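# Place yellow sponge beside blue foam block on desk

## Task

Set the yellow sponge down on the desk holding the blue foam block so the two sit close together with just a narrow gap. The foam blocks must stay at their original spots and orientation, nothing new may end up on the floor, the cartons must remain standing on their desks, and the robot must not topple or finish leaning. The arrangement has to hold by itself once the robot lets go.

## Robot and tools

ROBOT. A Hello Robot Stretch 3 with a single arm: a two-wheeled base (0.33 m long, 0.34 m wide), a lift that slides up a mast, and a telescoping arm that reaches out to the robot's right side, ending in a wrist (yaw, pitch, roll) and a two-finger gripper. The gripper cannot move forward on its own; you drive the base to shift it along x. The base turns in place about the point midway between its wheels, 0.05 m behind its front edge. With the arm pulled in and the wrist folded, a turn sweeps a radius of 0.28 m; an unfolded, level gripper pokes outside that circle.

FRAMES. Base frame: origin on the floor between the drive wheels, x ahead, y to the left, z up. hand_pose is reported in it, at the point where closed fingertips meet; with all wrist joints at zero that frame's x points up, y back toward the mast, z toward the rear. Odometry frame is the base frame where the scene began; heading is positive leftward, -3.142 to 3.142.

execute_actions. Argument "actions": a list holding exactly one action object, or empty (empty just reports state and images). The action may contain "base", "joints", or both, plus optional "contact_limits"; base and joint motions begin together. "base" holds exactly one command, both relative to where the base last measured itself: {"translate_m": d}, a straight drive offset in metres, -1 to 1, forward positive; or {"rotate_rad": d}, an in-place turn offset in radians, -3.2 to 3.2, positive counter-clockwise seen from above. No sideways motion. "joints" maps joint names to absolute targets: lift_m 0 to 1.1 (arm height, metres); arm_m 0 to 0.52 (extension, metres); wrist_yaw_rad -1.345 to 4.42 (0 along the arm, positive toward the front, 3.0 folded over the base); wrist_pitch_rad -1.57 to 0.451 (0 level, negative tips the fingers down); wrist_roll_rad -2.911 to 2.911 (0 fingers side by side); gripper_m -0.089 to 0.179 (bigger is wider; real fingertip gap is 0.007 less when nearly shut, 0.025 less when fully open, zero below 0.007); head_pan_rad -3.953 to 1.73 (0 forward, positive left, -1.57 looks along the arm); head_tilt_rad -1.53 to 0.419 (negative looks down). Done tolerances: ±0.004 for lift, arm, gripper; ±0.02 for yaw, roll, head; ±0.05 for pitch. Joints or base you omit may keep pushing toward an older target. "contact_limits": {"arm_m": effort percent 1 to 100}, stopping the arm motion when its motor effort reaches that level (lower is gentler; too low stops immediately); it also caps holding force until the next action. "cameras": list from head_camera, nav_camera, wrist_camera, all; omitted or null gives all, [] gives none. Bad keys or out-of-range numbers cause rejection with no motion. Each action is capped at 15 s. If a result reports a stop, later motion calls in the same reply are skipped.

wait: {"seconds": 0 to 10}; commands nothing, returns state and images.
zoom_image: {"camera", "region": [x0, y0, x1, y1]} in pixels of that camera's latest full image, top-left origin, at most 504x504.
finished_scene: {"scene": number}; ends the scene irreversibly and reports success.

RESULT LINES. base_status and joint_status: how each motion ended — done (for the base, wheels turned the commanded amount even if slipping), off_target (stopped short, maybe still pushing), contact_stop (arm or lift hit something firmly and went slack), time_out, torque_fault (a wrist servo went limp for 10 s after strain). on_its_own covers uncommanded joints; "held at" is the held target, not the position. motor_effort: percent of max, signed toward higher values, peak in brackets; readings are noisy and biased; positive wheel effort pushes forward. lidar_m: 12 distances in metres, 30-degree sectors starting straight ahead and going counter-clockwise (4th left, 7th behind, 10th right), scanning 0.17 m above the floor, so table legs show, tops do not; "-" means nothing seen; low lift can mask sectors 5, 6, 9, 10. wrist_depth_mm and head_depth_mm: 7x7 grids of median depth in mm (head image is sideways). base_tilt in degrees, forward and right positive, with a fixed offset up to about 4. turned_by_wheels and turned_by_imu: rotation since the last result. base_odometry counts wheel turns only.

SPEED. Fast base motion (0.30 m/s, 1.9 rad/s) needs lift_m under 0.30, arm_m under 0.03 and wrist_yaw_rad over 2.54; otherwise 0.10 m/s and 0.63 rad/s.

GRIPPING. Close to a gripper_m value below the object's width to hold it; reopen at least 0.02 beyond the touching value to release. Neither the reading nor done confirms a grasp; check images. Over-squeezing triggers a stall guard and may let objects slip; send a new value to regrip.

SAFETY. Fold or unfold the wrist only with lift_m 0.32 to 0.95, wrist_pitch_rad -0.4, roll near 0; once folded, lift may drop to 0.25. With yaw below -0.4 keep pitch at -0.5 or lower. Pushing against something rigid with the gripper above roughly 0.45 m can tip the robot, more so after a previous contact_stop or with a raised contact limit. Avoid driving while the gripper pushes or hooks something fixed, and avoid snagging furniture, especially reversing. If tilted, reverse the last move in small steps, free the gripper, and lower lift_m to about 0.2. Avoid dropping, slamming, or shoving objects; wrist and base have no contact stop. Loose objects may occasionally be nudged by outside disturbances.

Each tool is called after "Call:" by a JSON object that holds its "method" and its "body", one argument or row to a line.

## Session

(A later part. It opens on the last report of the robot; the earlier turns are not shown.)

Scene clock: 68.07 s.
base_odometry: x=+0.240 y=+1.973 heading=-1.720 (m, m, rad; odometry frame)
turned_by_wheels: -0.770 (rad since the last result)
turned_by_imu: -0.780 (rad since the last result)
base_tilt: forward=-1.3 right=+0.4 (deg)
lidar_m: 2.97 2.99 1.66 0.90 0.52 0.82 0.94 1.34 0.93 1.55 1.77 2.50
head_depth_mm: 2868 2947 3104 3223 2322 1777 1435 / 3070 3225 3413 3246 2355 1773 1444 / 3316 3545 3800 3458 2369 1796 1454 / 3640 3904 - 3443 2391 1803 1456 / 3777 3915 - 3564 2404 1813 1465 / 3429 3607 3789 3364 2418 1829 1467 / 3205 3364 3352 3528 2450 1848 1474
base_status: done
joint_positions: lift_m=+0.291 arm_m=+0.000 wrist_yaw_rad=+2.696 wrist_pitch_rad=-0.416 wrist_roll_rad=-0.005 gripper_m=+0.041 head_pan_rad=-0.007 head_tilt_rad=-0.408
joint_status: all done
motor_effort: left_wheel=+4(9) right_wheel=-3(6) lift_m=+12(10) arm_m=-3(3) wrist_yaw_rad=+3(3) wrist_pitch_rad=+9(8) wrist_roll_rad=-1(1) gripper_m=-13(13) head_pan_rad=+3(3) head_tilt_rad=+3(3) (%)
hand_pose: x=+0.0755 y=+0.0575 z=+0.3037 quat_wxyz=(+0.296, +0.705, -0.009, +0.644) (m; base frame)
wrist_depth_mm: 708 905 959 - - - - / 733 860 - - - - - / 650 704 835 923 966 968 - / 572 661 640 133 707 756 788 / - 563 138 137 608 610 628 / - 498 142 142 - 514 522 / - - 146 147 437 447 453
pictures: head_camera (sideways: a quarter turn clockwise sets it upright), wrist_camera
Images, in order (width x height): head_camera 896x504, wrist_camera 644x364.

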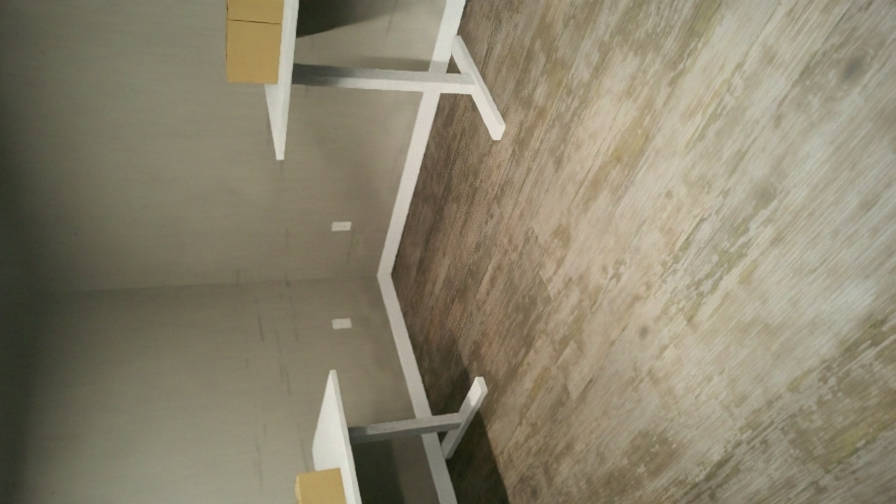

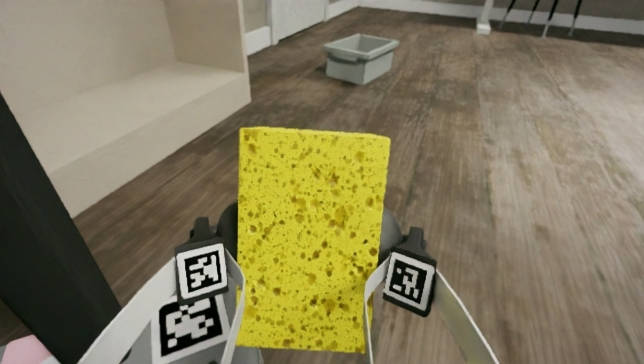

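Call:
{"method": "execute_actions", "body": {
  "actions": [
    {"base":{"translate_m":1.0}}
  ],
  "cameras": []
}}

Call:
{"method": "execute_actions", "body": {
  "actions": [
    {"base":{"translate_m":1.0}}
  ],
  "cameras": ["nav_camera"]
}}

Call:
{"method": "execute_actions", "body": {
  "actions": [
    {"base":{"translate_m":1.0},"joints":{"head_pan_rad":-1.9,"head_tilt_rad":-0.35}}
  ],
  "cameras": ["head_camera","nav_camera"]
}}

Scene clock: 73.60 s.
base_odometry: x=+0.092 y=+0.984 heading=-1.719 (m, m, rad; odometry frame)
turned_by_wheels: +0.000 (rad since the last result)
turned_by_imu: +0.003 (rad since the last result)
base_tilt: forward=-1.4 right=+0.5 (deg)
lidar_m: 2.59 2.37 2.29 1.75 1.22 1.37 1.77 1.62 1.77 1.79 1.78 2.00
head_depth_mm: 2159 2266 2346 2528 2146 1771 1437 / 2329 2437 2598 2750 2383 1797 1443 / 2518 2670 2857 3045 2371 1804 1448 / 2771 2983 3198 3308 2387 1808 1452 / 2948 3068 3308 3365 2392 1810 1469 / 2753 2855 2985 3153 2444 1825 1468 / 2540 2656 2808 2912 2353 1828 1474
base_status: done
joint_positions: lift_m=+0.291 arm_m=+0.000 wrist_yaw_rad=+2.697 wrist_pitch_rad=-0.416 wrist_roll_rad=-0.005 gripper_m=+0.041 head_pan_rad=-0.007 head_tilt_rad=-0.408
joint_status: not commanded
motor_effort: left_wheel=+4(13) right_wheel=-3(6) lift_m=+12(12) arm_m=-3(3) wrist_yaw_rad=+3(3) wrist_pitch_rad=+9(9) wrist_roll_rad=-1(1) gripper_m=-13(13) head_pan_rad=+3(3) head_tilt_rad=+3(3) (%)
hand_pose: x=+0.0754 y=+0.0575 z=+0.3036 quat_wxyz=(+0.296, +0.705, -0.009, +0.644) (m; base frame)
wrist_depth_mm: - - - - - - - / 937 - - - - - - / 851 863 883 913 938 - - / 686 686 650 133 707 769 764 / - 564 139 138 604 609 620 / - 493 142 142 - 517 520 / - - 146 147 436 449 451
pictures: none
No camera images: the call's "cameras" was empty. Leave "cameras" out to get every camera's image.

Scene clock: 78.60 s.
base_odometry: x=-0.056 y=-0.005 heading=-1.719 (m, m, rad; odometry frame)
turned_by_wheels: +0.000 (rad since the last result)
turned_by_imu: +0.003 (rad since the last result)
base_tilt: forward=-1.3 right=+0.4 (deg)
lidar_m: 1.77 1.52 1.53 1.90 2.21 2.00 2.35 2.53 2.26 1.45 1.53 1.09
head_depth_mm: 1460 1540 1628 1722 1843 1775 1441 / 1581 1678 1778 1898 2018 1791 1443 / 1715 1837 1956 2102 2173 1789 1443 / 1899 2036 2166 2365 2385 1798 1453 / 2100 2229 2399 2511 2404 1833 1460 / 2006 2117 2229 2329 2355 1830 1460 / 1873 1972 2051 2166 2253 1856 1478
base_status: done
joint_positions: lift_m=+0.291 arm_m=+0.000 wrist_yaw_rad=+2.697 wrist_pitch_rad=-0.417 wrist_roll_rad=-0.005 gripper_m=+0.041 head_pan_rad=-0.007 head_tilt_rad=-0.407
joint_status: not commanded
motor_effort: left_wheel=+3(11) right_wheel=-3(6) lift_m=+13(11) arm_m=-3(3) wrist_yaw_rad=+3(2) wrist_pitch_rad=+9(9) wrist_roll_rad=-1(1) gripper_m=-13(13) head_pan_rad=+3(3) head_tilt_rad=+3(4) (%)
hand_pose: x=+0.0754 y=+0.0575 z=+0.3036 quat_wxyz=(+0.296, +0.705, -0.009, +0.644) (m; base frame)
wrist_depth_mm: - - - - - - - / - - - - - - - / 845 866 882 933 946 986 - / 677 686 645 133 700 758 776 / - 570 138 138 599 605 617 / - 491 142 142 - 516 518 / - - 145 147 436 444 452
pictures: nav_camera (sideways: a quarter turn counterclockwise sets it upright)
Images, in order (width x height): nav_camera 672x504.

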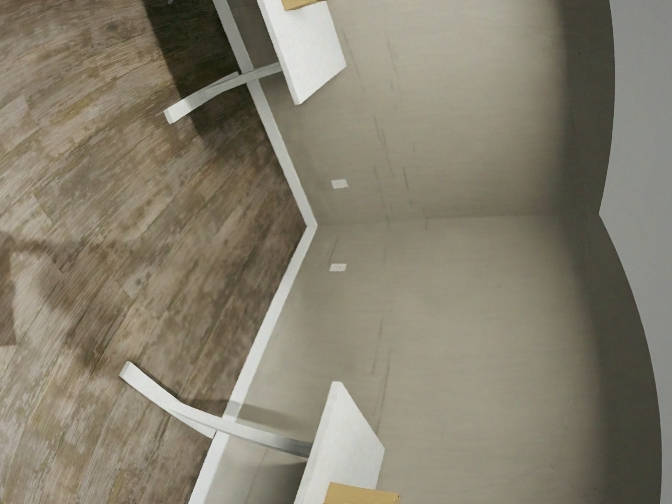

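Scene clock: 83.60 s.
base_odometry: x=-0.204 y=-0.994 heading=-1.719 (m, m, rad; odometry frame)
turned_by_wheels: +0.000 (rad since the last result)
turned_by_imu: +0.003 (rad since the last result)
base_tilt: forward=-1.3 right=+0.3 (deg)
lidar_m: 0.96 1.30 1.30 0.97 1.85 2.92 3.33 3.01 1.64 0.60 0.82 0.82
head_depth_mm: 2884 3005 3045 688 661 515 409 / 2194 2381 2387 629 642 518 435 / 1762 1857 1904 671 673 520 453 / 1471 1525 1612 1108 710 523 1444 / 1253 1297 1347 1130 716 526 731 / 1095 1138 1166 1136 722 572 1318 / 977 1002 1034 1032 727 1078 1173
base_status: done
joint_positions: lift_m=+0.291 arm_m=+0.000 wrist_yaw_rad=+2.697 wrist_pitch_rad=-0.417 wrist_roll_rad=-0.005 gripper_m=+0.041 head_pan_rad=-1.893 head_tilt_rad=-0.359
joint_status: all done
motor_effort: left_wheel=+3(13) right_wheel=-3(5) lift_m=+12(11) arm_m=-3(3) wrist_yaw_rad=+2(3) wrist_pitch_rad=+8(9) wrist_roll_rad=-1(1) gripper_m=-13(13) head_pan_rad=-3(39) head_tilt_rad=+3(11) (%)
hand_pose: x=+0.0754 y=+0.0575 z=+0.3036 quat_wxyz=(+0.296, +0.705, -0.009, +0.644) (m; base frame)
wrist_depth_mm: - - - - - - - / - - - - - - - / 847 826 862 924 952 - - / 692 686 640 133 706 760 769 / - 562 138 138 605 607 628 / - 498 141 142 - 517 528 / - - 146 147 434 447 452
pictures: head_camera (sideways: a quarter turn clockwise sets it upright), nav_camera (sideways: a quarter turn counterclockwise sets it upright)
Images, in order (width x height): head_camera 896x504, nav_camera 672x504.

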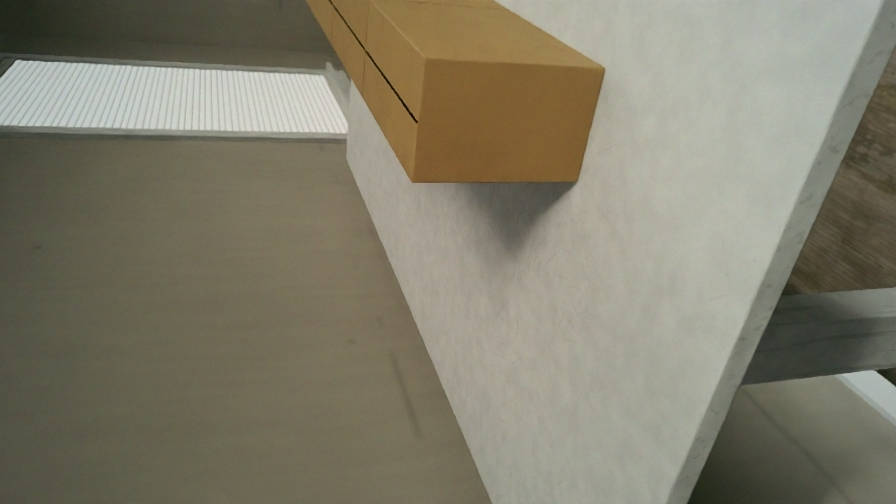

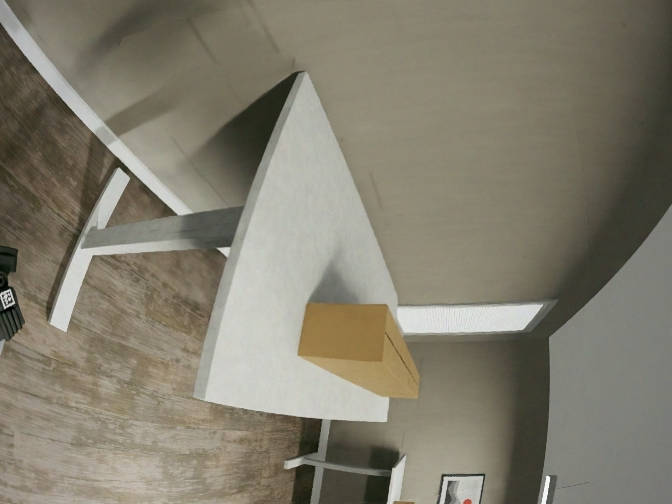

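Call:
{"method": "execute_actions", "body": {
  "actions": [
    {"base":{"rotate_rad":0.5},"joints":{"head_pan_rad":1.25,"head_tilt_rad":-0.45}}
  ],
  "cameras": ["head_camera","nav_camera"]
}}

Scene clock: 86.10 s.
base_odometry: x=-0.204 y=-0.994 heading=-1.219 (m, m, rad; odometry frame)
turned_by_wheels: +0.500 (rad since the last result)
turned_by_imu: +0.506 (rad since the last result)
base_tilt: forward=-1.3 right=+0.3 (deg)
lidar_m: 1.31 1.31 0.98 1.56 2.92 3.32 2.99 1.72 0.60 0.82 0.82 0.94
head_depth_mm: 1427 1502 1575 1409 992 1114 1268 / 1587 1680 1780 1427 998 849 1402 / 1780 1918 2029 1126 1000 1668 1403 / 2036 2205 2288 1224 1162 1721 1417 / 2394 2608 2700 1382 2095 1738 1423 / 2632 2821 2959 1836 2284 1750 1422 / 2545 2681 2829 2953 2307 1772 1429
base_status: done
joint_positions: lift_m=+0.291 arm_m=+0.000 wrist_yaw_rad=+2.697 wrist_pitch_rad=-0.417 wrist_roll_rad=-0.005 gripper_m=+0.041 head_pan_rad=+1.243 head_tilt_rad=-0.445
joint_status: all done
motor_effort: left_wheel=-5(10) right_wheel=+3(8) lift_m=+13(12) arm_m=-3(3) wrist_yaw_rad=+3(2) wrist_pitch_rad=+9(9) wrist_roll_rad=-1(1) gripper_m=-13(13) head_pan_rad=+2(36) head_tilt_rad=-3(14) (%)
hand_pose: x=+0.0754 y=+0.0575 z=+0.3036 quat_wxyz=(+0.296, +0.705, -0.009, +0.644) (m; base frame)
wrist_depth_mm: - - - - - - 931 / - - - - - - 981 / 849 890 891 893 956 990 959 / 679 688 646 134 710 760 769 / - 564 138 138 605 616 621 / - 495 142 142 - 515 523 / - - 146 147 435 446 448
pictures: head_camera (sideways: a quarter turn clockwise sets it upright), nav_camera (sideways: a quarter turn counterclockwise sets it upright)
Images, in order (width x height): head_camera 896x504, nav_camera 672x504.

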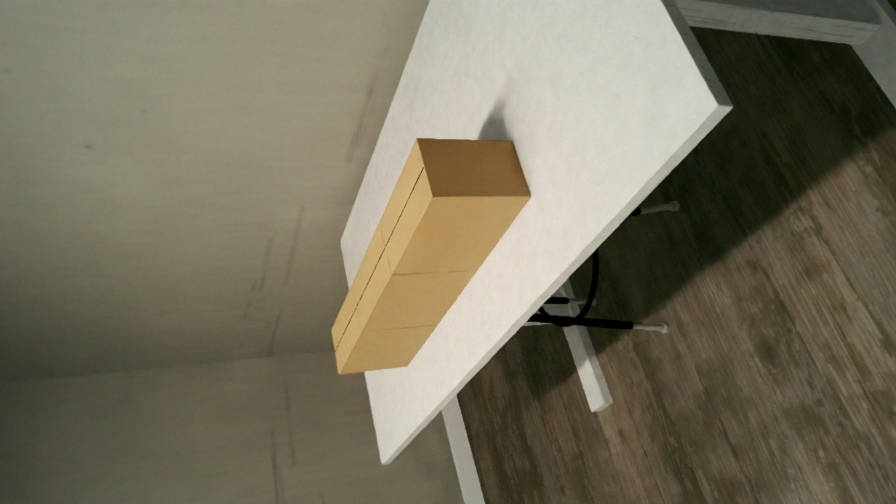

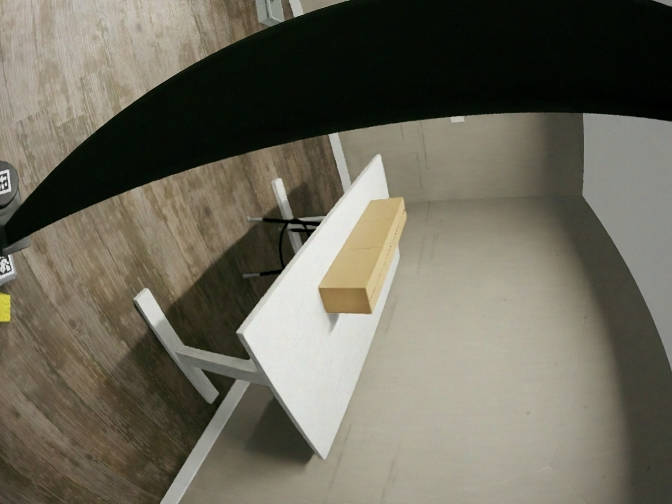

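Call:
{"method": "execute_actions", "body": {
  "actions": [
    {"base":{"translate_m":0.5},"joints":{"head_pan_rad":1.6,"head_tilt_rad":-0.45}}
  ],
  "cameras": ["head_camera","nav_camera"]
}}

Scene clock: 89.87 s.
base_odometry: x=-0.032 y=-1.463 heading=-1.219 (m, m, rad; odometry frame)
turned_by_wheels: +0.000 (rad since the last result)
turned_by_imu: +0.001 (rad since the last result)
base_tilt: forward=-1.3 right=+0.4 (deg)
lidar_m: 0.82 0.82 0.94 0.76 3.05 3.27 3.49 0.98 0.80 0.69 0.68 0.79
head_depth_mm: 1419 1484 1534 1413 990 846 1396 / 1734 1822 1888 1423 997 823 1016 / 2236 2398 2391 1435 1003 800 1403 / 2688 2873 3035 1048 1013 780 1410 / 2644 2812 2956 1314 1019 779 1418 / 2573 2744 2934 2918 2107 1637 1419 / 2547 2685 2889 2983 2274 1817 1466
base_status: done
joint_positions: lift_m=+0.291 arm_m=+0.000 wrist_yaw_rad=+2.697 wrist_pitch_rad=-0.417 wrist_roll_rad=-0.005 gripper_m=+0.041 head_pan_rad=+1.593 head_tilt_rad=-0.445
joint_status: all done
motor_effort: left_wheel=-5(9) right_wheel=+3(7) lift_m=+12(12) arm_m=-3(3) wrist_yaw_rad=+3(2) wrist_pitch_rad=+8(8) wrist_roll_rad=-1(1) gripper_m=-13(13) head_pan_rad=+4(23) head_tilt_rad=-4(1) (%)
hand_pose: x=+0.0754 y=+0.0575 z=+0.3036 quat_wxyz=(+0.296, +0.705, -0.009, +0.644) (m; base frame)
wrist_depth_mm: - - - - 860 705 590 / - - - - 910 728 608 / 844 857 811 930 890 785 641 / 692 688 649 133 701 748 668 / - 572 138 137 604 608 620 / - 491 142 142 - 513 524 / - - 146 147 439 446 456
pictures: head_camera (sideways: a quarter turn clockwise sets it upright), nav_camera (sideways: a quarter turn counterclockwise sets it upright)
Images, in order (width x height): head_camera 896x504, nav_camera 672x504.

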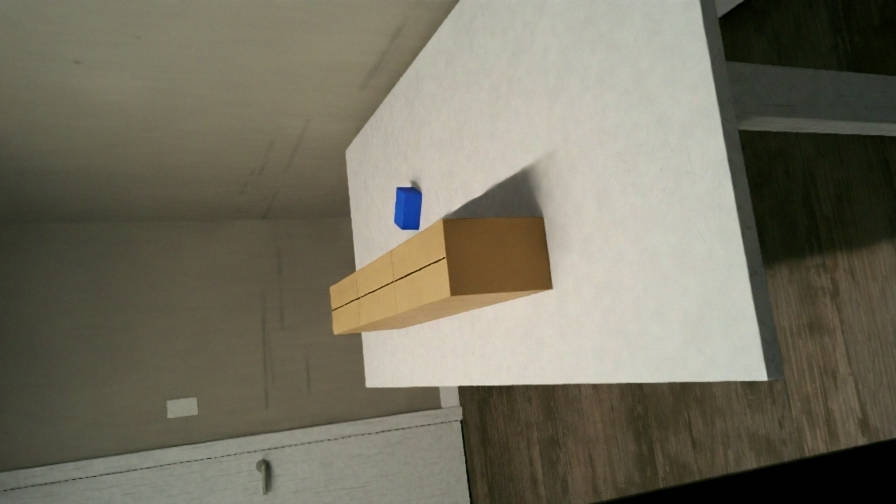

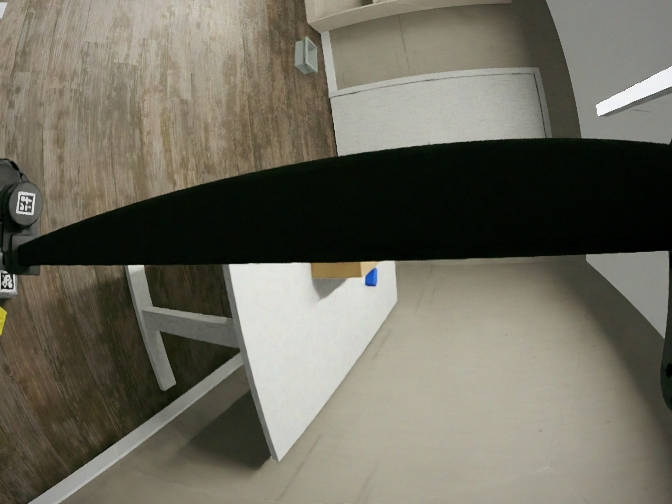

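Call:
{"method": "zoom_image", "body": {
  "camera": "head_camera",
  "region": [320, 140, 520, 340]
}}

Region (320, 140, 520, 340) of head_camera's 896x504 image, scaled by 2.520, with more detail than that image has.

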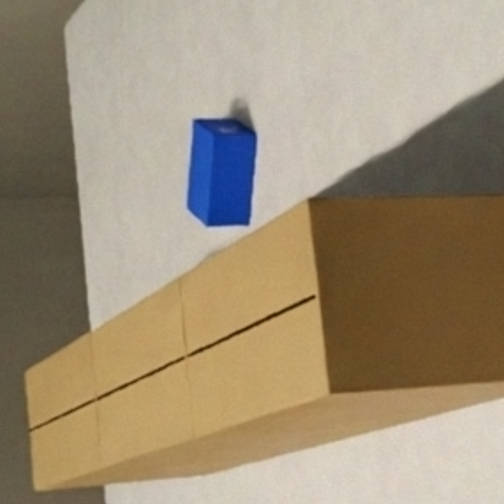

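Call:
{"method": "execute_actions", "body": {
  "actions": [
    {"base":{"translate_m":-0.4},"joints":{"head_pan_rad":-0.5,"head_tilt_rad":-0.7}}
  ],
  "cameras": []
}}

Call:
{"method": "execute_actions", "body": {
  "actions": [
    {"base":{"rotate_rad":1.71}}
  ],
  "cameras": ["head_camera","nav_camera"]
}}

Scene clock: 97.13 s.
base_odometry: x=-0.169 y=-1.087 heading=-1.220 (m, m, rad; odometry frame)
turned_by_wheels: +0.000 (rad since the last result)
turned_by_imu: -0.001 (rad since the last result)
base_tilt: forward=-1.3 right=+0.4 (deg)
lidar_m: 1.21 1.21 0.91 1.84 2.95 3.35 3.11 1.66 0.66 0.79 0.79 0.91
head_depth_mm: 762 828 910 1008 1132 1282 1197 / 824 904 1002 1130 1277 1362 1207 / 901 995 1112 1272 1460 1406 1214 / 992 1108 1260 1465 1621 1410 1216 / 1105 1248 1450 1676 1699 1411 1219 / 1176 1284 1412 1561 1663 1421 1221 / 1105 1194 1300 1424 1571 1435 1226
base_status: done
joint_positions: lift_m=+0.291 arm_m=+0.000 wrist_yaw_rad=+2.697 wrist_pitch_rad=-0.417 wrist_roll_rad=-0.005 gripper_m=+0.041 head_pan_rad=-0.493 head_tilt_rad=-0.692
joint_status: all done
motor_effort: left_wheel=-5(14) right_wheel=+3(4) lift_m=+12(12) arm_m=-3(3) wrist_yaw_rad=+2(2) wrist_pitch_rad=+9(9) wrist_roll_rad=-1(1) gripper_m=-13(13) head_pan_rad=-3(36) head_tilt_rad=-5(23) (%)
hand_pose: x=+0.0754 y=+0.0575 z=+0.3036 quat_wxyz=(+0.296, +0.705, -0.009, +0.644) (m; base frame)
wrist_depth_mm: - - - - - - 859 / - - - - - - 922 / 877 873 884 895 966 983 896 / 699 687 645 133 712 752 783 / - 564 139 138 604 605 632 / - 498 142 142 - 513 519 / - - 146 146 438 448 454
pictures: none
No camera images: the call's "cameras" was empty. Leave "cameras" out to get every camera's image.

Scene clock: 99.47 s.
base_odometry: x=-0.169 y=-1.087 heading=+0.490 (m, m, rad; odometry frame)
turned_by_wheels: +1.710 (rad since the last result)
turned_by_imu: +1.731 (rad since the last result)
base_tilt: forward=-1.3 right=+0.3 (deg)
lidar_m: 1.55 2.98 3.42 3.10 0.66 0.87 0.79 0.80 1.01 1.21 0.94 0.91
head_depth_mm: 1316 1426 1196 974 1573 1378 1195 / 1456 1565 1210 919 1539 1366 1203 / 1640 1701 1161 922 1593 1362 1208 / 1857 1817 1063 958 1679 1408 1212 / 2151 1276 1158 1907 1691 1421 1215 / 2553 1421 1324 2057 1712 1420 1222 / 2583 2630 2715 2142 1717 1433 1226
base_status: done
joint_positions: lift_m=+0.291 arm_m=+0.000 wrist_yaw_rad=+2.697 wrist_pitch_rad=-0.417 wrist_roll_rad=-0.005 gripper_m=+0.041 head_pan_rad=-0.493 head_tilt_rad=-0.692
joint_status: not commanded
motor_effort: left_wheel=-4(11) right_wheel=+3(8) lift_m=+13(12) arm_m=-3(3) wrist_yaw_rad=+3(3) wrist_pitch_rad=+9(8) wrist_roll_rad=-1(1) gripper_m=-13(12) head_pan_rad=-3(2) head_tilt_rad=-4(4) (%)
hand_pose: x=+0.0754 y=+0.0575 z=+0.3036 quat_wxyz=(+0.296, +0.705, -0.009, +0.644) (m; base frame)
wrist_depth_mm: - - - - - - - / - - - - - - - / 859 870 885 942 956 971 - / 681 692 636 134 707 767 771 / - 571 138 138 597 618 625 / - 494 142 142 - 507 518 / - - 146 147 439 442 452
pictures: head_camera (sideways: a quarter turn clockwise sets it upright), nav_camera (sideways: a quarter turn counterclockwise sets it upright)
Images, in order (width x height): head_camera 896x504, nav_camera 672x504.

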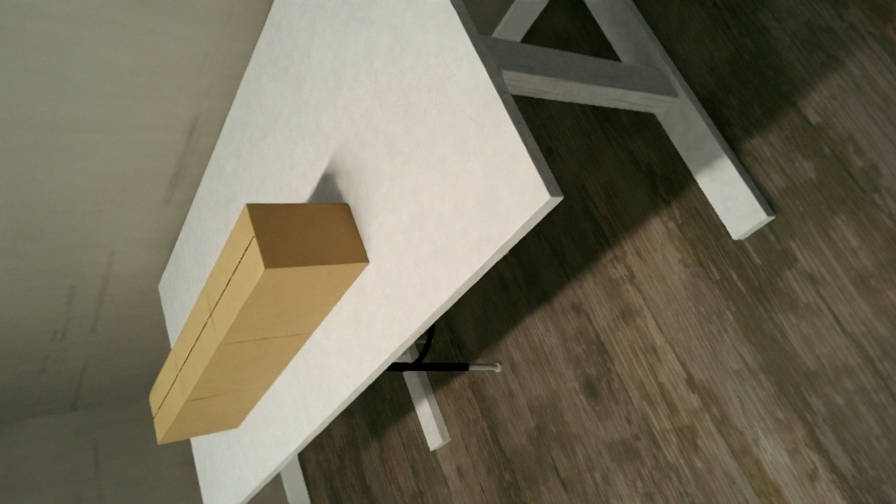

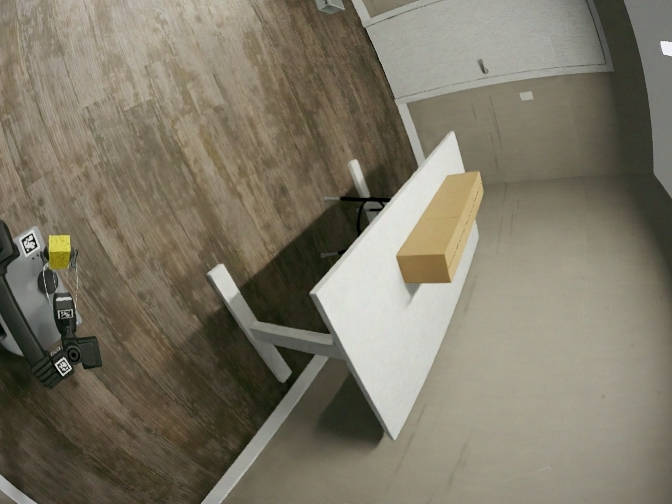

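Call:
{"method": "execute_actions", "body": {
  "actions": [
    {"base":{"translate_m":0.58},"joints":{"head_pan_rad":-1.2,"head_tilt_rad":-1.1}}
  ],
  "cameras": ["head_camera"]
}}

Scene clock: 105.10 s.
base_odometry: x=+0.342 y=-0.815 heading=+0.490 (m, m, rad; odometry frame)
turned_by_wheels: +0.000 (rad since the last result)
turned_by_imu: +0.001 (rad since the last result)
base_tilt: forward=-1.3 right=+0.4 (deg)
lidar_m: 2.37 2.40 2.98 3.39 2.26 1.12 1.37 1.38 1.23 0.63 1.14 0.97
head_depth_mm: 914 791 700 625 1261 1183 1103 / 920 798 704 627 1279 1205 - / 933 803 708 631 1282 1213 - / 934 810 709 643 1318 1194 1109 / 945 797 716 657 1327 1201 1113 / 953 599 693 674 1328 1210 1113 / 958 593 705 1413 1339 1224 1113
base_status: done
joint_positions: lift_m=+0.291 arm_m=+0.000 wrist_yaw_rad=+2.697 wrist_pitch_rad=-0.417 wrist_roll_rad=-0.005 gripper_m=+0.041 head_pan_rad=-1.194 head_tilt_rad=-1.086
joint_status: all done
motor_effort: left_wheel=-5(9) right_wheel=+2(7) lift_m=+12(12) arm_m=-3(3) wrist_yaw_rad=+2(3) wrist_pitch_rad=+9(9) wrist_roll_rad=-1(1) gripper_m=-13(13) head_pan_rad=-2(31) head_tilt_rad=-6(29) (%)
hand_pose: x=+0.0754 y=+0.0575 z=+0.3036 quat_wxyz=(+0.296, +0.705, -0.009, +0.644) (m; base frame)
wrist_depth_mm: - - - - - - - / - - - - - - - / 852 880 884 926 943 984 - / 692 686 639 133 711 751 775 / - 574 138 138 602 616 625 / - 498 142 142 - 513 526 / - - 146 147 436 447 453
pictures: head_camera (sideways: a quarter turn clockwise sets it upright)
Images, in order (width x height): head_camera 896x504.

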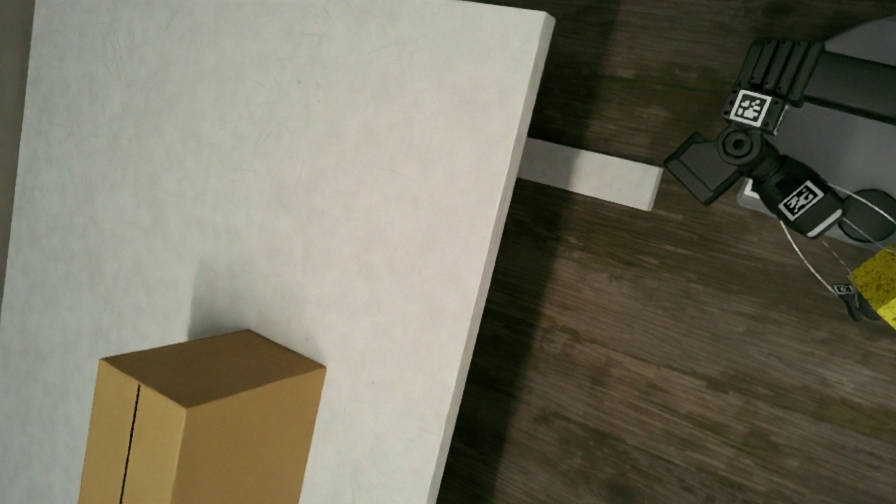

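Call:
{"method": "execute_actions", "body": {
  "actions": [
    {"base":{"translate_m":0.25},"joints":{"lift_m":0.72}}
  ],
  "cameras": ["head_camera"]
}}

Call:
{"method": "execute_actions", "body": {
  "actions": [
    {"base":{"translate_m":0.45},"joints":{"lift_m":1.097,"wrist_yaw_rad":1.2,"head_pan_rad":-1.3,"head_tilt_rad":-0.8}}
  ]
}}

Scene clock: 111.37 s.
base_odometry: x=+0.563 y=-0.697 heading=+0.490 (m, m, rad; odometry frame)
turned_by_wheels: +0.000 (rad since the last result)
turned_by_imu: +0.001 (rad since the last result)
base_tilt: forward=-1.3 right=+0.3 (deg)
lidar_m: 2.12 2.15 2.35 3.18 2.24 1.35 1.62 1.64 0.65 0.64 0.79 0.76
head_depth_mm: 911 789 698 623 581 1141 1105 / 919 561 678 628 - - - / 928 541 578 630 1268 1227 - / 939 547 607 635 1307 1204 1107 / 943 553 638 642 1327 1207 1109 / 952 566 672 655 1331 1212 1126 / 962 580 690 667 1335 1210 1119
base_status: done
joint_positions: lift_m=+0.719 arm_m=+0.000 wrist_yaw_rad=+2.697 wrist_pitch_rad=-0.417 wrist_roll_rad=-0.005 gripper_m=+0.041 head_pan_rad=-1.194 head_tilt_rad=-1.087
joint_status: all done
motor_effort: left_wheel=-4(9) right_wheel=+3(8) lift_m=+40(45) arm_m=-3(3) wrist_yaw_rad=+2(3) wrist_pitch_rad=+9(8) wrist_roll_rad=-1(1) gripper_m=-13(13) head_pan_rad=-2(1) head_tilt_rad=-6(8) (%)
hand_pose: x=+0.0753 y=+0.0575 z=+0.7323 quat_wxyz=(+0.296, +0.705, -0.009, +0.644) (m; base frame)
wrist_depth_mm: - - - - - - - / - - - - - - - / - - - - - - - / - - - 134 - - - / - - 138 138 - - - / - 991 144 142 - - - / 807 840 825 146 860 894 903
pictures: head_camera (sideways: a quarter turn clockwise sets it upright)
Images, in order (width x height): head_camera 896x504.

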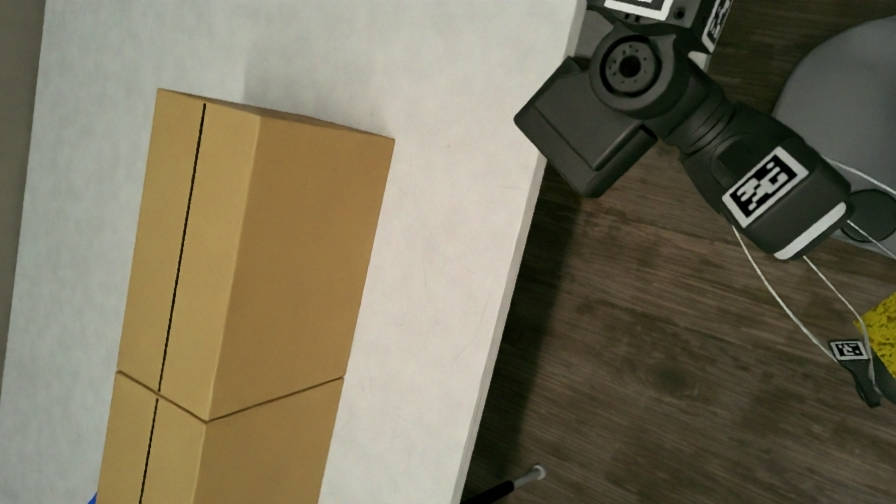

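Scene clock: 117.27 s.
base_odometry: x=+0.960 y=-0.485 heading=+0.490 (m, m, rad; odometry frame)
turned_by_wheels: +0.000 (rad since the last result)
turned_by_imu: +0.001 (rad since the last result)
base_tilt: forward=-1.3 right=+0.3 (deg)
lidar_m: 1.67 1.70 2.06 3.29 3.39 1.77 2.07 1.71 0.85 0.60 0.41 0.80
head_depth_mm: 867 980 - - 556 574 523 / 880 981 - - 568 575 534 / - - - - 577 579 1095 / - - 1118 515 574 582 1119 / - - 1094 524 597 585 1127 / - 1104 1094 529 622 588 1146 / 967 1085 - - 641 590 1174
base_status: done
joint_positions: lift_m=+1.096 arm_m=+0.000 wrist_yaw_rad=+1.204 wrist_pitch_rad=-0.417 wrist_roll_rad=-0.005 gripper_m=+0.041 head_pan_rad=-1.293 head_tilt_rad=-0.804
joint_status: all done
motor_effort: left_wheel=-5(8) right_wheel=+2(5) lift_m=+41(38) arm_m=-3(3) wrist_yaw_rad=-2(4) wrist_pitch_rad=+9(9) wrist_roll_rad=-1(1) gripper_m=-13(13) head_pan_rad=-4(13) head_tilt_rad=+1(21) (%)
hand_pose: x=+0.1882 y=-0.2258 z=+1.1093 quat_wxyz=(+0.655, +0.512, -0.485, +0.272) (m; base frame)
wrist_depth_mm: - - - - - 819 661 / - - - - - 862 668 / - - - - - 869 702 / - - 803 133 858 870 724 / - - 138 138 687 734 710 / - - 144 142 - 622 620 / - - - 147 358 354 529
pictures: head_camera (sideways: a quarter turn clockwise sets it upright), nav_camera (sideways: a quarter turn counterclockwise sets it upright), wrist_camera
Images, in order (width x height): head_camera 896x504, nav_camera 672x504, wrist_camera 644x364.

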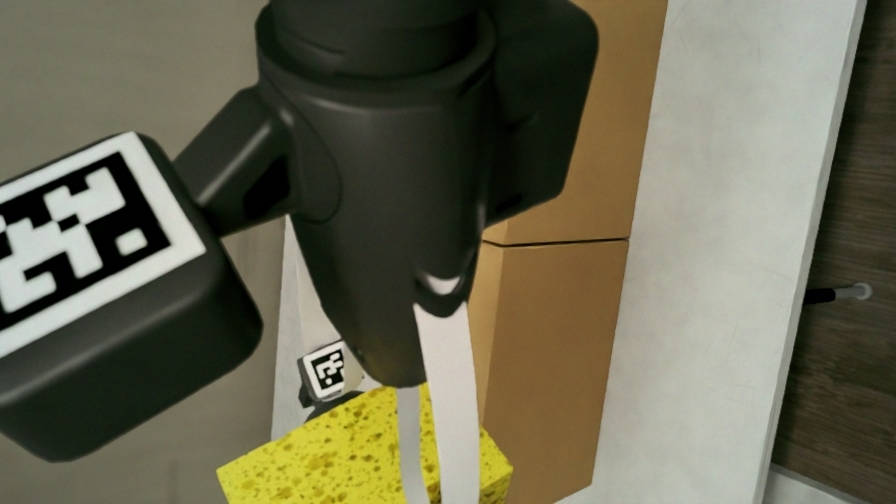

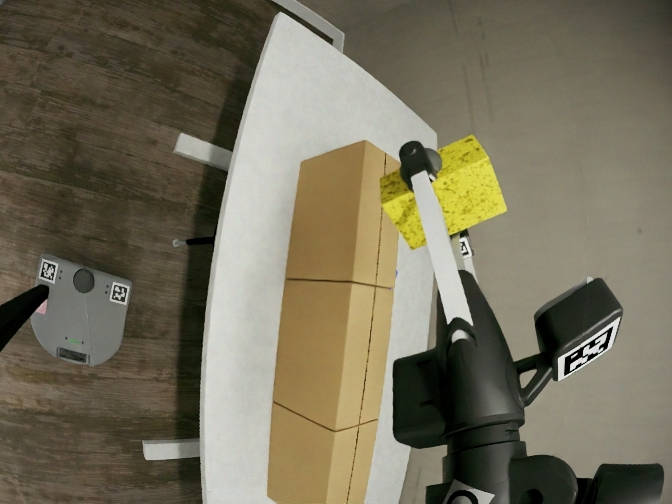

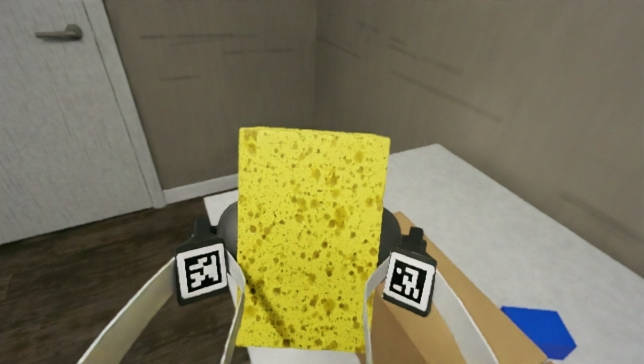

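Call:
{"method": "execute_actions", "body": {
  "actions": [
    {"base":{"translate_m":0.1},"joints":{"arm_m":0.45,"wrist_yaw_rad":1.23,"wrist_pitch_rad":-1.55,"head_pan_rad":-1.5,"head_tilt_rad":-0.7},"contact_limits":{"arm_m":15}}
  ]
}}

Scene clock: 122.47 s.
base_odometry: x=+1.048 y=-0.438 heading=+0.489 (m, m, rad; odometry frame)
turned_by_wheels: +0.000 (rad since the last result)
turned_by_imu: +0.000 (rad since the last result)
base_tilt: forward=-1.4 right=+0.4 (deg)
lidar_m: 1.57 1.60 2.00 3.30 3.53 1.87 2.16 0.92 0.95 0.59 0.37 0.72
head_depth_mm: 867 987 1075 894 508 567 526 / - 985 582 900 509 569 528 / 863 982 1046 908 509 571 531 / 867 962 1066 910 510 571 531 / 863 956 1069 921 511 571 536 / 862 959 1079 928 511 575 538 / 864 954 1079 935 513 573 541
base_status: done
joint_positions: lift_m=+1.096 arm_m=+0.450 wrist_yaw_rad=+1.227 wrist_pitch_rad=-1.544 wrist_roll_rad=-0.005 gripper_m=+0.041 head_pan_rad=-1.493 head_tilt_rad=-0.705
joint_status: all done
motor_effort: left_wheel=-5(7) right_wheel=+2(6) lift_m=+40(40) arm_m=+3(4) wrist_yaw_rad=+2(3) wrist_pitch_rad=-3(7) wrist_roll_rad=-1(1) gripper_m=-13(13) head_pan_rad=-2(16) head_tilt_rad=+1(12) (%)
contact_limits: arm_m 15 (drawing in: default 29, maximum 47; extending or still: default 39, maximum 64)
hand_pose: x=-0.0378 y=-0.5891 z=+0.9783 quat_wxyz=(+0.699, +0.695, -0.128, -0.110) (m; base frame)
wrist_depth_mm: 221 316 384 346 386 390 393 / 226 272 398 398 400 401 403 / 231 241 386 406 412 412 412 / 239 242 290 133 422 420 424 / 247 247 138 138 438 438 436 / - 256 144 142 - 453 456 / - 262 262 147 467 464 473
pictures: head_camera (sideways: a quarter turn clockwise sets it upright), nav_camera (sideways: a quarter turn counterclockwise sets it upright), wrist_camera
Images, in order (width x height): head_camera 896x504, nav_camera 672x504, wrist_camera 644x364.

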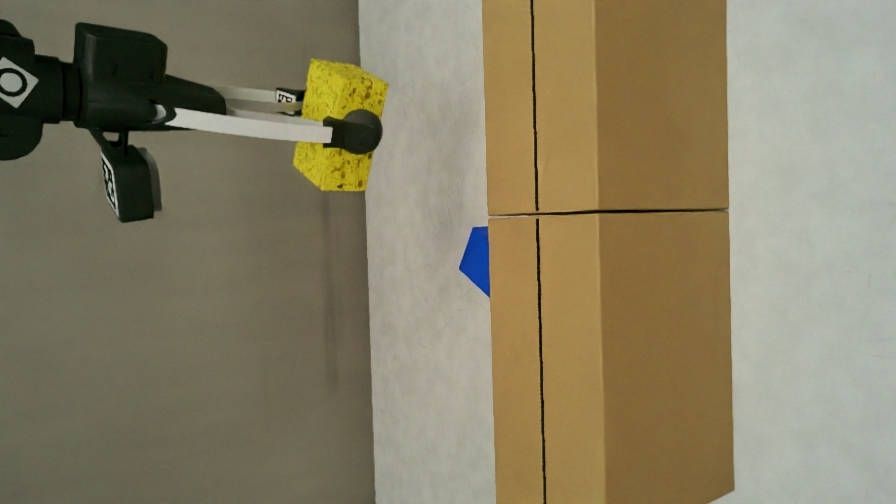

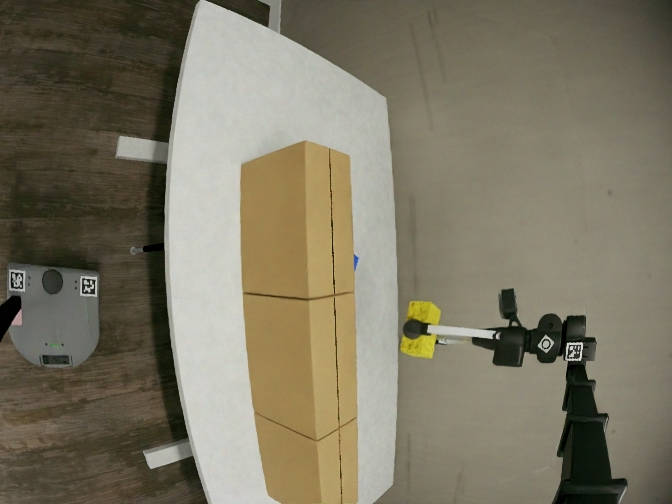

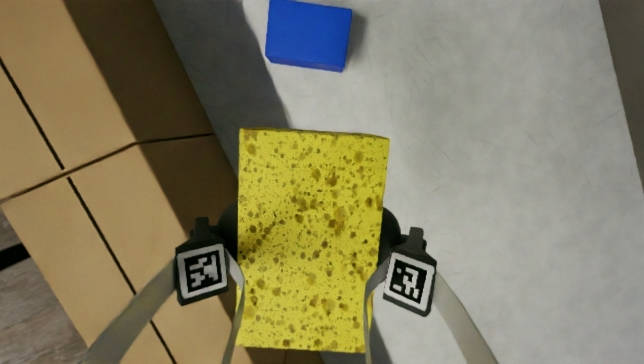

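Call:
{"method": "execute_actions", "body": {
  "actions": [
    {"base":{"translate_m":0.054},"joints":{"arm_m":0.472,"wrist_yaw_rad":1.16,"lift_m":0.92}}
  ],
  "cameras": ["head_camera","wrist_camera"]
}}

Scene clock: 126.33 s.
base_odometry: x=+1.096 y=-0.413 heading=+0.489 (m, m, rad; odometry frame)
turned_by_wheels: +0.000 (rad since the last result)
turned_by_imu: +0.000 (rad since the last result)
base_tilt: forward=-1.3 right=+0.3 (deg)
lidar_m: 1.52 1.54 1.96 3.30 3.64 1.92 2.22 0.96 1.11 0.35 0.61 0.71
head_depth_mm: 866 - 1067 889 498 559 526 / 861 - - 720 501 559 528 / 861 958 1046 877 500 561 530 / 859 955 1061 913 503 561 531 / 855 957 1067 919 507 561 535 / 855 950 1069 929 510 563 539 / 854 951 1071 938 558 612 541
base_status: done
joint_positions: lift_m=+0.921 arm_m=+0.472 wrist_yaw_rad=+1.164 wrist_pitch_rad=-1.545 wrist_roll_rad=-0.005 gripper_m=+0.041 head_pan_rad=-1.493 head_tilt_rad=-0.705
joint_status: all done
motor_effort: left_wheel=-4(5) right_wheel=+2(6) lift_m=+13(33) arm_m=+3(4) wrist_yaw_rad=-2(3) wrist_pitch_rad=-3(3) wrist_roll_rad=-1(1) gripper_m=-13(13) head_pan_rad=-4(2) head_tilt_rad=+1(2) (%)
hand_pose: x=-0.0375 y=-0.6100 z=+0.8026 quat_wxyz=(+0.695, +0.691, -0.150, -0.133) (m; base frame)
wrist_depth_mm: 223 222 181 183 225 224 224 / 226 230 187 188 230 231 230 / 214 236 235 190 237 239 239 / 195 242 241 133 243 245 245 / 182 237 138 138 250 253 255 / 170 203 144 142 - 261 263 / 156 208 253 147 271 271 271
pictures: head_camera (sideways: a quarter turn clockwise sets it upright), wrist_camera
Images, in order (width x height): head_camera 896x504, wrist_camera 644x364.

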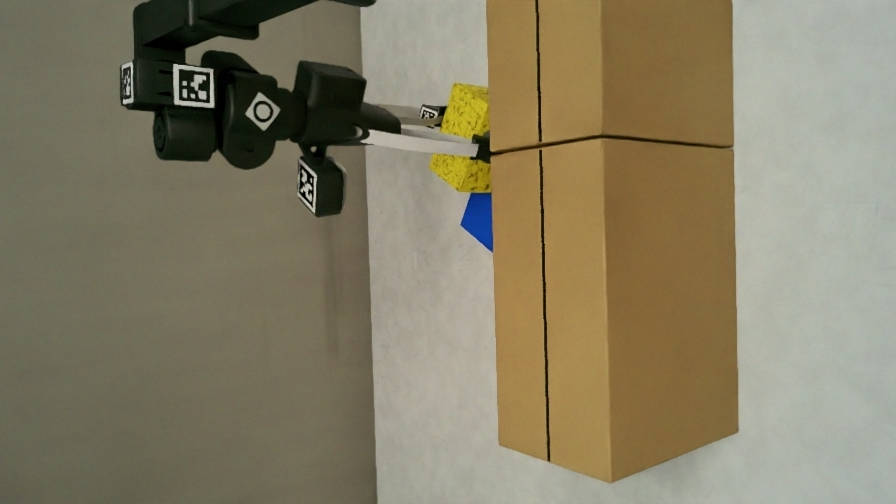

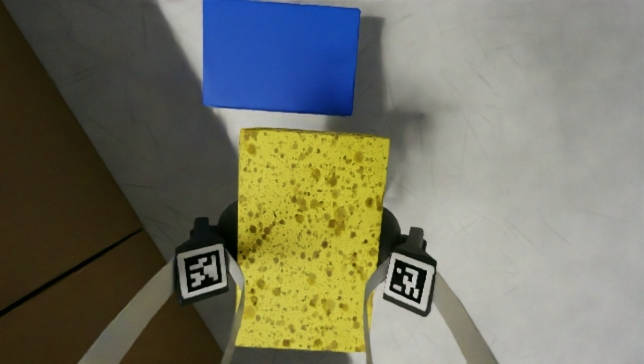

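Call:
{"method": "execute_actions", "body": {
  "actions": [
    {"joints":{"lift_m":0.862}}
  ],
  "cameras": ["wrist_camera"]
}}

Scene clock: 129.63 s.
base_odometry: x=+1.096 y=-0.413 heading=+0.489 (m, m, rad; odometry frame)
turned_by_wheels: +0.000 (rad since the last result)
turned_by_imu: +0.000 (rad since the last result)
base_tilt: forward=-1.4 right=+0.4 (deg)
lidar_m: 1.52 1.54 1.96 3.33 3.64 1.92 2.22 0.96 1.11 0.35 0.61 0.71
head_depth_mm: 864 946 1085 863 501 559 527 / 863 942 - 865 499 559 529 / 861 956 1065 907 501 562 531 / 861 956 1060 912 504 561 531 / 858 953 1063 920 507 564 535 / 857 951 1075 925 509 564 538 / 855 946 1070 934 559 612 540
base_status: not commanded
joint_positions: lift_m=+0.863 arm_m=+0.472 wrist_yaw_rad=+1.164 wrist_pitch_rad=-1.545 wrist_roll_rad=-0.005 gripper_m=+0.041 head_pan_rad=-1.493 head_tilt_rad=-0.705
joint_status: all done
motor_effort: left_wheel=-4(4) right_wheel=+2(2) lift_m=+12(8) arm_m=+2(2) wrist_yaw_rad=-2(2) wrist_pitch_rad=-3(3) wrist_roll_rad=-1(1) gripper_m=-13(13) head_pan_rad=-2(3) head_tilt_rad=+1(1) (%)
hand_pose: x=-0.0375 y=-0.6100 z=+0.7446 quat_wxyz=(+0.695, +0.691, -0.150, -0.133) (m; base frame)
wrist_depth_mm: 168 167 128 128 170 170 170 / 174 173 131 131 175 175 175 / 179 180 179 134 178 181 180 / 183 186 184 133 185 186 186 / 183 190 138 138 190 192 193 / 171 194 144 142 - 198 198 / 157 202 203 147 206 205 205
pictures: wrist_camera
Images, in order (width x height): wrist_camera 644x364.

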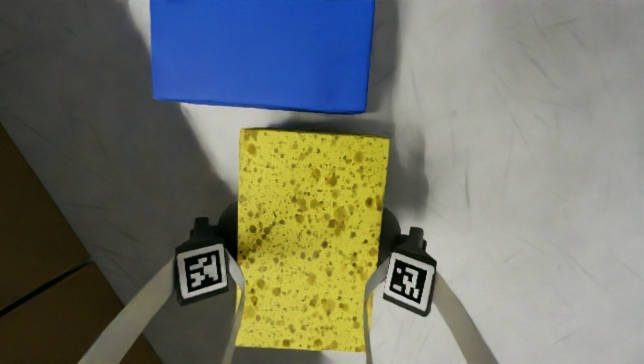

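Call:
{"method": "execute_actions", "body": {
  "actions": [
    {"joints":{"lift_m":0.857,"gripper_m":0.11}}
  ],
  "cameras": ["wrist_camera"]
}}

Call:
{"method": "execute_actions", "body": {
  "actions": [
    {"joints":{"lift_m":0.94}}
  ],
  "cameras": ["wrist_camera","head_camera"]
}}

Scene clock: 131.57 s.
base_odometry: x=+1.096 y=-0.413 heading=+0.489 (m, m, rad; odometry frame)
turned_by_wheels: +0.000 (rad since the last result)
turned_by_imu: +0.000 (rad since the last result)
base_tilt: forward=-1.3 right=+0.4 (deg)
lidar_m: 1.51 1.54 1.96 3.31 3.63 1.93 2.22 0.96 1.11 0.35 0.61 0.71
head_depth_mm: 864 946 1076 883 500 559 526 / 860 946 - 841 499 558 529 / 856 957 1062 905 501 561 531 / 861 953 1063 913 503 561 532 / 854 953 1067 923 507 562 535 / 855 948 1072 927 509 563 538 / 856 948 1069 936 558 613 541
base_status: not commanded
joint_positions: lift_m=+0.858 arm_m=+0.472 wrist_yaw_rad=+1.164 wrist_pitch_rad=-1.545 wrist_roll_rad=-0.005 gripper_m=+0.110 head_pan_rad=-1.493 head_tilt_rad=-0.705
joint_status: all done
motor_effort: left_wheel=-4(4) right_wheel=+2(2) lift_m=+11(14) arm_m=+3(3) wrist_yaw_rad=-2(3) wrist_pitch_rad=-2(3) wrist_roll_rad=-1(1) gripper_m=+1(93) head_pan_rad=-3(3) head_tilt_rad=+1(1) (%)
hand_pose: x=-0.0376 y=-0.6100 z=+0.7396 quat_wxyz=(+0.695, +0.691, -0.150, -0.133) (m; base frame)
wrist_depth_mm: 164 163 123 123 165 165 166 / 169 167 127 126 171 171 171 / 174 174 174 132 174 175 176 / 179 180 178 134 180 182 181 / 183 185 141 139 185 187 187 / 170 - 189 144 193 193 193 / - 195 198 149 199 199 201
pictures: wrist_camera
Images, in order (width x height): wrist_camera 644x364.

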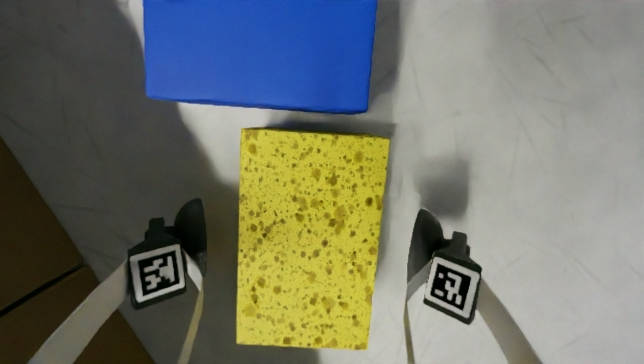

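Scene clock: 133.17 s.
base_odometry: x=+1.096 y=-0.413 heading=+0.489 (m, m, rad; odometry frame)
turned_by_wheels: +0.000 (rad since the last result)
turned_by_imu: +0.000 (rad since the last result)
base_tilt: forward=-1.3 right=+0.3 (deg)
lidar_m: 1.52 1.54 1.95 3.31 3.64 1.92 2.22 0.96 1.10 0.35 0.61 0.71
head_depth_mm: 852 996 1068 894 499 559 527 / 853 - - 872 500 560 529 / 862 955 1066 909 501 561 531 / 858 956 1058 912 503 560 532 / 855 953 1068 921 506 563 535 / 857 951 1072 928 509 563 538 / 854 950 1069 935 559 612 540
base_status: not commanded
joint_positions: lift_m=+0.939 arm_m=+0.472 wrist_yaw_rad=+1.164 wrist_pitch_rad=-1.545 wrist_roll_rad=-0.005 gripper_m=+0.110 head_pan_rad=-1.493 head_tilt_rad=-0.705
joint_status: all done
motor_effort: left_wheel=-4(4) right_wheel=+2(2) lift_m=+41(41) arm_m=+3(3) wrist_yaw_rad=-2(2) wrist_pitch_rad=-3(2) wrist_roll_rad=-1(1) gripper_m=+1(0) head_pan_rad=-4(2) head_tilt_rad=+1(1) (%)
hand_pose: x=-0.0376 y=-0.6100 z=+0.8213 quat_wxyz=(+0.695, +0.691, -0.150, -0.133) (m; base frame)
wrist_depth_mm: 240 240 201 202 241 243 243 / 235 247 205 205 249 248 250 / 213 254 254 213 256 256 256 / 195 260 263 219 264 265 266 / 182 221 269 224 270 273 275 / 170 - 281 281 282 281 282 / - 198 286 290 292 291 291
pictures: head_camera (sideways: a quarter turn clockwise sets it upright), wrist_camera
Images, in order (width x height): head_camera 896x504, wrist_camera 644x364.

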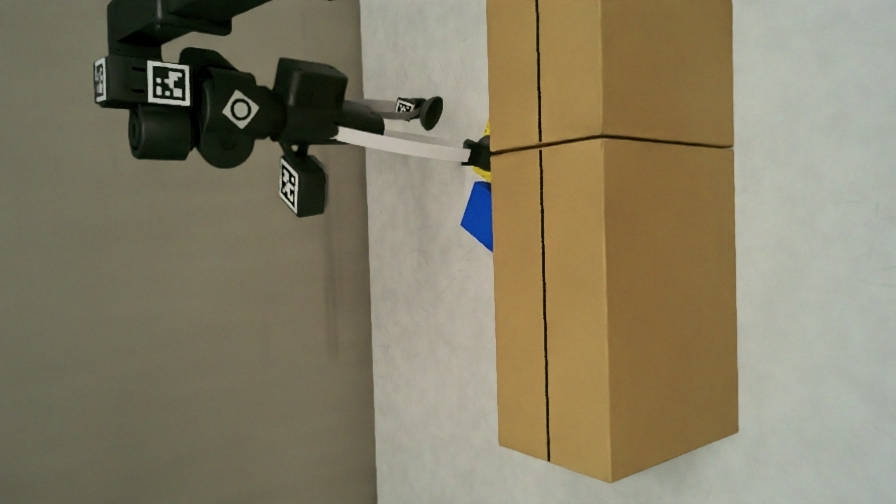

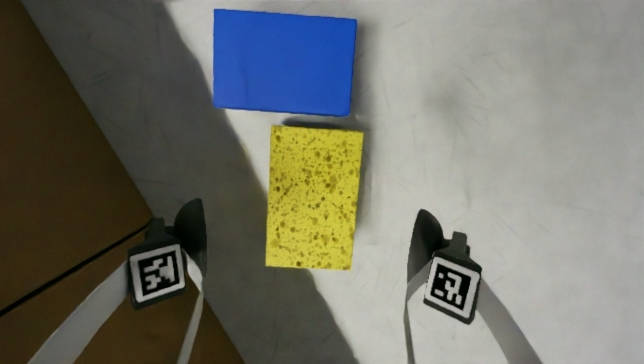

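Call:
{"method": "finished_scene", "body": {
  "scene": 2
}}

The scene is finished: the task was done.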